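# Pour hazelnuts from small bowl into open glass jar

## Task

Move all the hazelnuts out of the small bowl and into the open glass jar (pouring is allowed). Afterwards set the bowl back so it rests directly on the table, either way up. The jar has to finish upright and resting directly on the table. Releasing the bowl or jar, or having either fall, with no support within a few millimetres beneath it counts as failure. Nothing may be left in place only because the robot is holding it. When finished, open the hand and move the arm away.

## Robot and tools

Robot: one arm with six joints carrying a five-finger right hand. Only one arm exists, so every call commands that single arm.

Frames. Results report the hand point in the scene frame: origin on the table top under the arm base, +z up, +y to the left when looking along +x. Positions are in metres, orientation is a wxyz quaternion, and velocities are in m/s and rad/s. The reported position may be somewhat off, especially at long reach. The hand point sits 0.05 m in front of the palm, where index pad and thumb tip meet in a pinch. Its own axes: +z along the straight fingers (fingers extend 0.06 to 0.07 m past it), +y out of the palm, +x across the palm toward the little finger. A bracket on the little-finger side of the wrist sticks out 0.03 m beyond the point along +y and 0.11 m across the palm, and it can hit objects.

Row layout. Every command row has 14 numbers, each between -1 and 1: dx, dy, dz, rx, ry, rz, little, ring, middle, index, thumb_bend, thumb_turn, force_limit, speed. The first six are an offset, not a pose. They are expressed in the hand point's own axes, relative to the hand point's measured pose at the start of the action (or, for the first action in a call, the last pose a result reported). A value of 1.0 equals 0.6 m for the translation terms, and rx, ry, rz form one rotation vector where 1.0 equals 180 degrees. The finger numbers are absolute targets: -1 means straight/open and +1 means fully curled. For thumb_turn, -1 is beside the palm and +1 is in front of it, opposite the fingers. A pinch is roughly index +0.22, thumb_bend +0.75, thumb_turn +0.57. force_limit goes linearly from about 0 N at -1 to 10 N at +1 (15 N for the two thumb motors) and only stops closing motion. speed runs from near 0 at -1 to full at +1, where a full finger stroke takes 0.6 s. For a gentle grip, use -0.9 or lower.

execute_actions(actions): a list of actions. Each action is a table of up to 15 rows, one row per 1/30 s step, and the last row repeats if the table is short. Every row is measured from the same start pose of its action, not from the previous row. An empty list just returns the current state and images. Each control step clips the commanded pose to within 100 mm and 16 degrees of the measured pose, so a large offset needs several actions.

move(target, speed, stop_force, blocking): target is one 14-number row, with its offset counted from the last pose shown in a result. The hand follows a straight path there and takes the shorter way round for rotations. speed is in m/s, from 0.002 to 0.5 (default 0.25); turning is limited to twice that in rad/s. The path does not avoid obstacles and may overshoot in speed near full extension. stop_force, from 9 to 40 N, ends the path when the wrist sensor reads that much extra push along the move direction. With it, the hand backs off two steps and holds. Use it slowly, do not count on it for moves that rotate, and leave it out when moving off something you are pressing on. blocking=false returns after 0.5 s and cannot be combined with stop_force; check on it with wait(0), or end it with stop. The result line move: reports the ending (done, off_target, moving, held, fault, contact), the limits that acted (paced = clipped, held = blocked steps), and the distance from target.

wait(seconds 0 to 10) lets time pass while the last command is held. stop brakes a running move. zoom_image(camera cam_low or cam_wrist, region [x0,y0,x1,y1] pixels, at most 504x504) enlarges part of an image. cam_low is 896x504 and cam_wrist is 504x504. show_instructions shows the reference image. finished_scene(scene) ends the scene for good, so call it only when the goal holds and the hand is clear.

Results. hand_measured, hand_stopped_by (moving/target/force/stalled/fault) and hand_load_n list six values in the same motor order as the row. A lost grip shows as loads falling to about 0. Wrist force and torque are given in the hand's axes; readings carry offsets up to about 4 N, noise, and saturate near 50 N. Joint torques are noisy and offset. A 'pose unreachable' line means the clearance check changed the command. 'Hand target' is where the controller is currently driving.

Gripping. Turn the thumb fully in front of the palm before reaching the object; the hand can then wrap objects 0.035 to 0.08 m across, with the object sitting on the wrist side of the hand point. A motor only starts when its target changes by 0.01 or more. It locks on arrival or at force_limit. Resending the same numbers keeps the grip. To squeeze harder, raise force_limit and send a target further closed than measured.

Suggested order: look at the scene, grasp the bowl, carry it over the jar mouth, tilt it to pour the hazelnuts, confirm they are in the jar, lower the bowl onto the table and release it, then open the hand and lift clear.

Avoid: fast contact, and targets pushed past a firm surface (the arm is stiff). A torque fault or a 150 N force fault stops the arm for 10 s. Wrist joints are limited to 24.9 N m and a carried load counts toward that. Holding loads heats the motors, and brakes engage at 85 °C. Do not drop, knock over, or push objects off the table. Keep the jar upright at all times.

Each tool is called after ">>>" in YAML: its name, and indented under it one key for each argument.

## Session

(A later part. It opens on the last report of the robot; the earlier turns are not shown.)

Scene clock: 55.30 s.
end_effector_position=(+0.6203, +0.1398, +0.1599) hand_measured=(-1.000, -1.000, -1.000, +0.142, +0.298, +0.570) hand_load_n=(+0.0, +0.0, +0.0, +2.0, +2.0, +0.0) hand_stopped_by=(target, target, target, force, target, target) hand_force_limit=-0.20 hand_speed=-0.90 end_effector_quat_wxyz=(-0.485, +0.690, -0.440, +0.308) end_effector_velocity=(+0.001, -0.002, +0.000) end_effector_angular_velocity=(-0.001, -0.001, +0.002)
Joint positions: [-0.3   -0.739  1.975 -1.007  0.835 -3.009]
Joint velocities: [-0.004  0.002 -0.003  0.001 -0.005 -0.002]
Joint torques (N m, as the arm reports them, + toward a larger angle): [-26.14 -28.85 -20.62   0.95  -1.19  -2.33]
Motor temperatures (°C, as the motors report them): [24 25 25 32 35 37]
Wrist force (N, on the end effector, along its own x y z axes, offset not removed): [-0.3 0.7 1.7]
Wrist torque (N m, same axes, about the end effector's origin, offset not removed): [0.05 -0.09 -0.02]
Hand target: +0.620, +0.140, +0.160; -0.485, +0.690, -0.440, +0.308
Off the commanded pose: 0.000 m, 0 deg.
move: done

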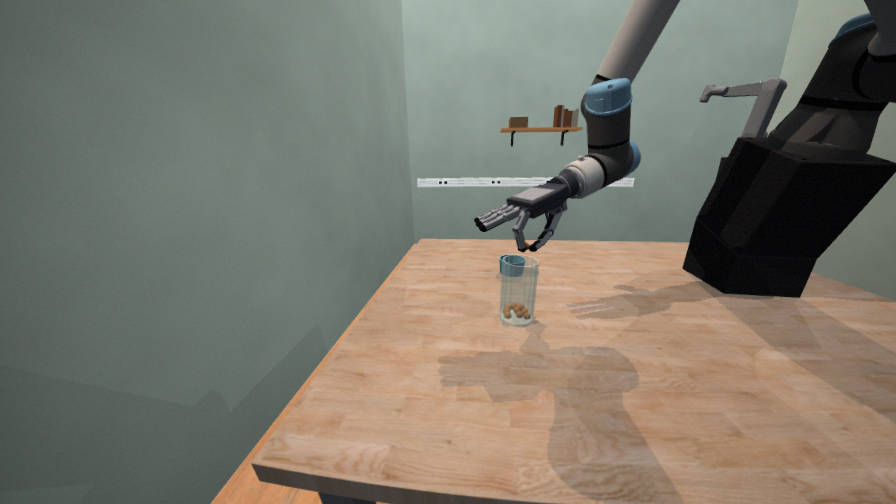

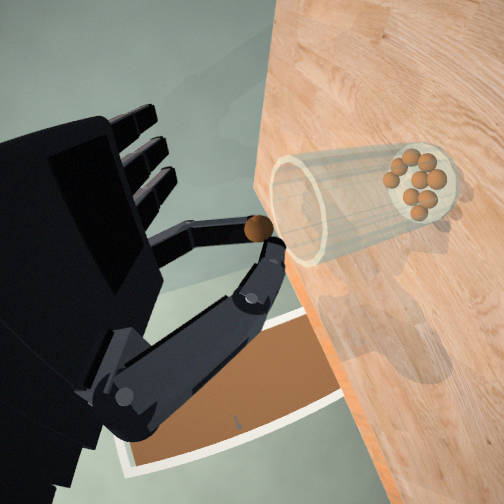

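>>> move:
  target: [0,0.025,0.03,0,0,0,-1,-1,-1,0.3,0.3,0.57,-0.2,-0.9]
  speed: 0.03

>>> zoom_image:
  camera: "cam_low"
  region: [430, 190, 630, 340]

Scene clock: 56.50 s.
end_effector_position=(+0.6309, +0.1448, +0.1399) hand_measured=(-1.000, -1.000, -1.000, +0.142, +0.298, +0.570) hand_load_n=(+0.0, +0.0, +0.0, +2.0, +2.0, +0.0) hand_stopped_by=(target, target, target, force, target, target) hand_force_limit=-0.20 hand_speed=-0.90 end_effector_quat_wxyz=(-0.485, +0.690, -0.440, +0.308) end_effector_velocity=(+0.001, +0.001, -0.002) end_effector_angular_velocity=(+0.000, +0.001, -0.001)
Joint positions: [-0.269 -0.688  1.93  -1.019  0.866 -3.   ]
Joint velocities: [ 0.003  0.005 -0.004  0.     0.004  0.001]
Joint torques (N m, as the arm reports them, + toward a larger angle): [ -2.6  -27.78 -18.86  -2.32   1.65   2.5 ]
Motor temperatures (°C, as the motors report them): [24 25 25 32 35 37]
Wrist force (N, on the end effector, along its own x y z axes, offset not removed): [0.3 0.4 1.6]
Wrist torque (N m, same axes, about the end effector's origin, offset not removed): [0.03 -0.08 0.06]
Hand target: +0.631, +0.145, +0.140; -0.485, +0.690, -0.440, +0.308
Off the commanded pose: 0.000 m, 0 deg.
move: done

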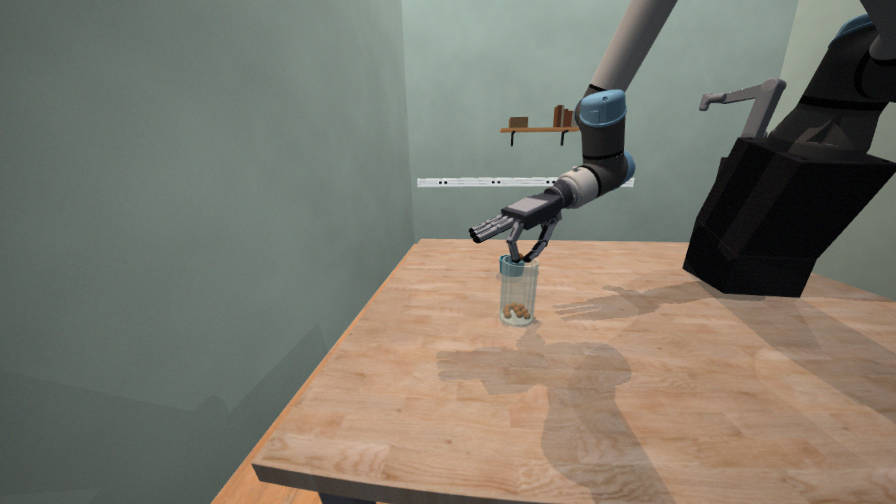

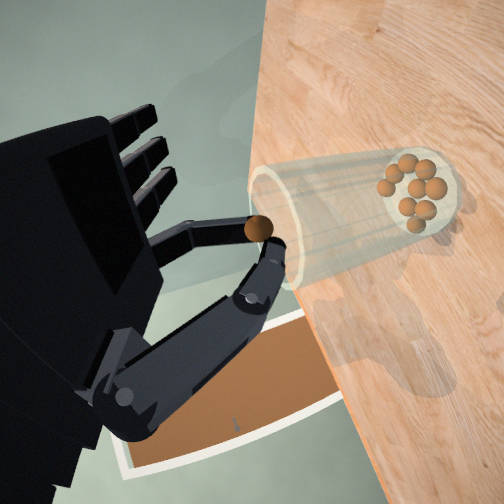

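Region (430, 190, 630, 340) of cam_low's 896x504 image, scaled by 2.520, with more detail than that image has; it fills the top 378 rows of this view, and the rest is white.

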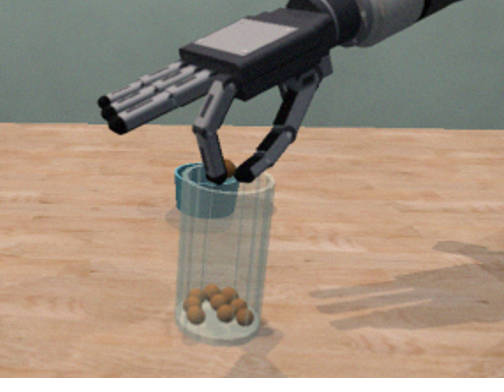

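Symmetric from both views, so centred. Release.

>>> move:
  target: [0,0,0,0,0,0,-1,-1,-1,-0.2,0.3,0.57,-0.2,-0.6]

>>> move:
  target: [0,-0.15,-0.1,0,0,0,-1,-1,-1,-0.2,0.3,0.57,-0.2,-0.6]
  speed: 0.12

Scene clock: 57.43 s.
end_effector_position=(+0.6309, +0.1449, +0.1399) hand_measured=(-1.000, -1.000, -1.000, -0.200, +0.300, +0.570) hand_load_n=(+0.0, +0.0, +0.0, +0.0, +0.0, +0.0) hand_stopped_by=(target, target, target, target, target, target) hand_force_limit=-0.20 hand_speed=-0.60 end_effector_quat_wxyz=(-0.485, +0.690, -0.440, +0.308) end_effector_velocity=(+0.001, -0.000, +0.000) end_effector_angular_velocity=(-0.000, -0.001, +0.000)
Joint positions: [-0.269 -0.688  1.93  -1.019  0.866 -3.   ]
Joint velocities: [-0.001  0.001 -0.001 -0.001 -0.    -0.   ]
Joint torques (N m, as the arm reports them, + toward a larger angle): [-26.36 -43.56   2.77  -0.62  -1.13   0.37]
Motor temperatures (°C, as the motors report them): [24 25 25 32 35 37]
Wrist force (N, on the end effector, along its own x y z axes, offset not removed): [-0.1 0.0 2.9]
Wrist torque (N m, same axes, about the end effector's origin, offset not removed): [-0.20 -0.10 0.02]
Hand target: +0.631, +0.145, +0.140; -0.485, +0.690, -0.440, +0.308
Off the commanded pose: 0.000 m, 0 deg.
move: done

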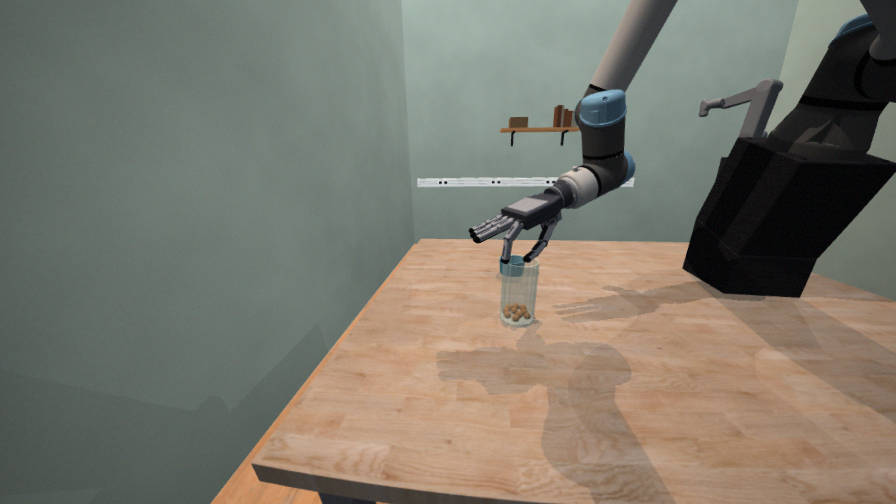

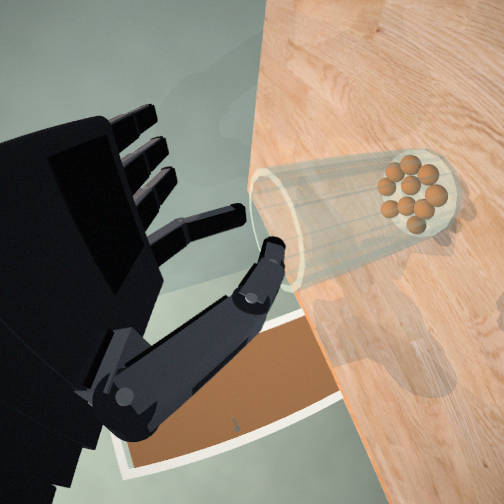

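Scene clock: 58.83 s.
end_effector_position=(+0.6078, +0.1338, +0.2447) hand_measured=(-1.000, -1.000, -1.000, -0.200, +0.300, +0.570) hand_load_n=(+0.0, +0.0, +0.0, +0.0, +0.0, +0.0) hand_stopped_by=(target, target, target, target, target, target) hand_force_limit=-0.20 hand_speed=-0.60 end_effector_quat_wxyz=(-0.485, +0.690, -0.440, +0.308) end_effector_velocity=(-0.001, +0.000, +0.002) end_effector_angular_velocity=(-0.001, +0.001, +0.001)
Joint positions: [-0.387 -0.94   2.042 -0.853  0.751 -3.038]
Joint velocities: [-0.002 -0.006  0.003  0.005 -0.003 -0.002]
Joint torques (N m, as the arm reports them, + toward a larger angle): [-23.09 -37.37   0.96   1.42  -1.09  -2.15]
Motor temperatures (°C, as the motors report them): [24 25 25 32 35 37]
Wrist force (N, on the end effector, along its own x y z axes, offset not removed): [0.3 -1.2 1.5]
Wrist torque (N m, same axes, about the end effector's origin, offset not removed): [-0.27 -0.14 -0.05]
Hand target: +0.608, +0.134, +0.245; -0.485, +0.690, -0.440, +0.308
Off the commanded pose: 0.000 m, 0 deg.
move: done

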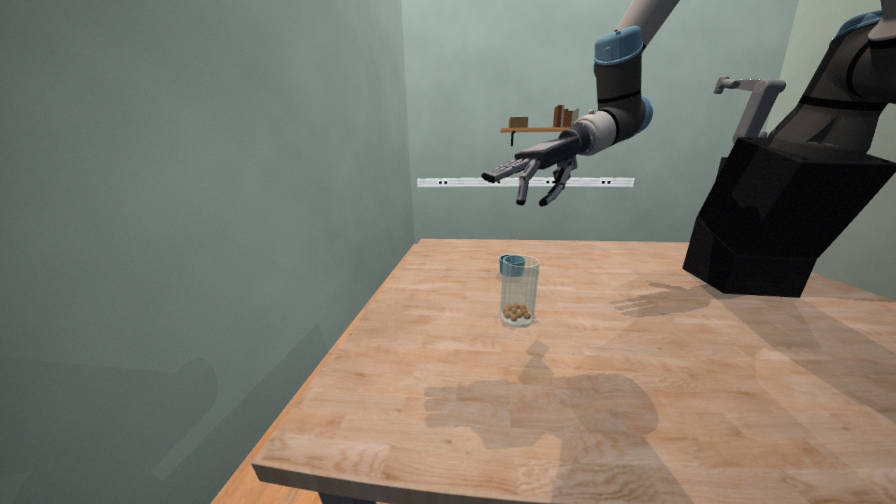

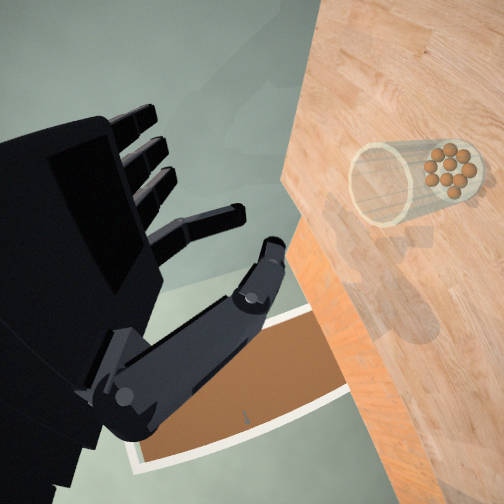

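>>> finished_scene:
  scene: 2

The scene is finished: the task was done.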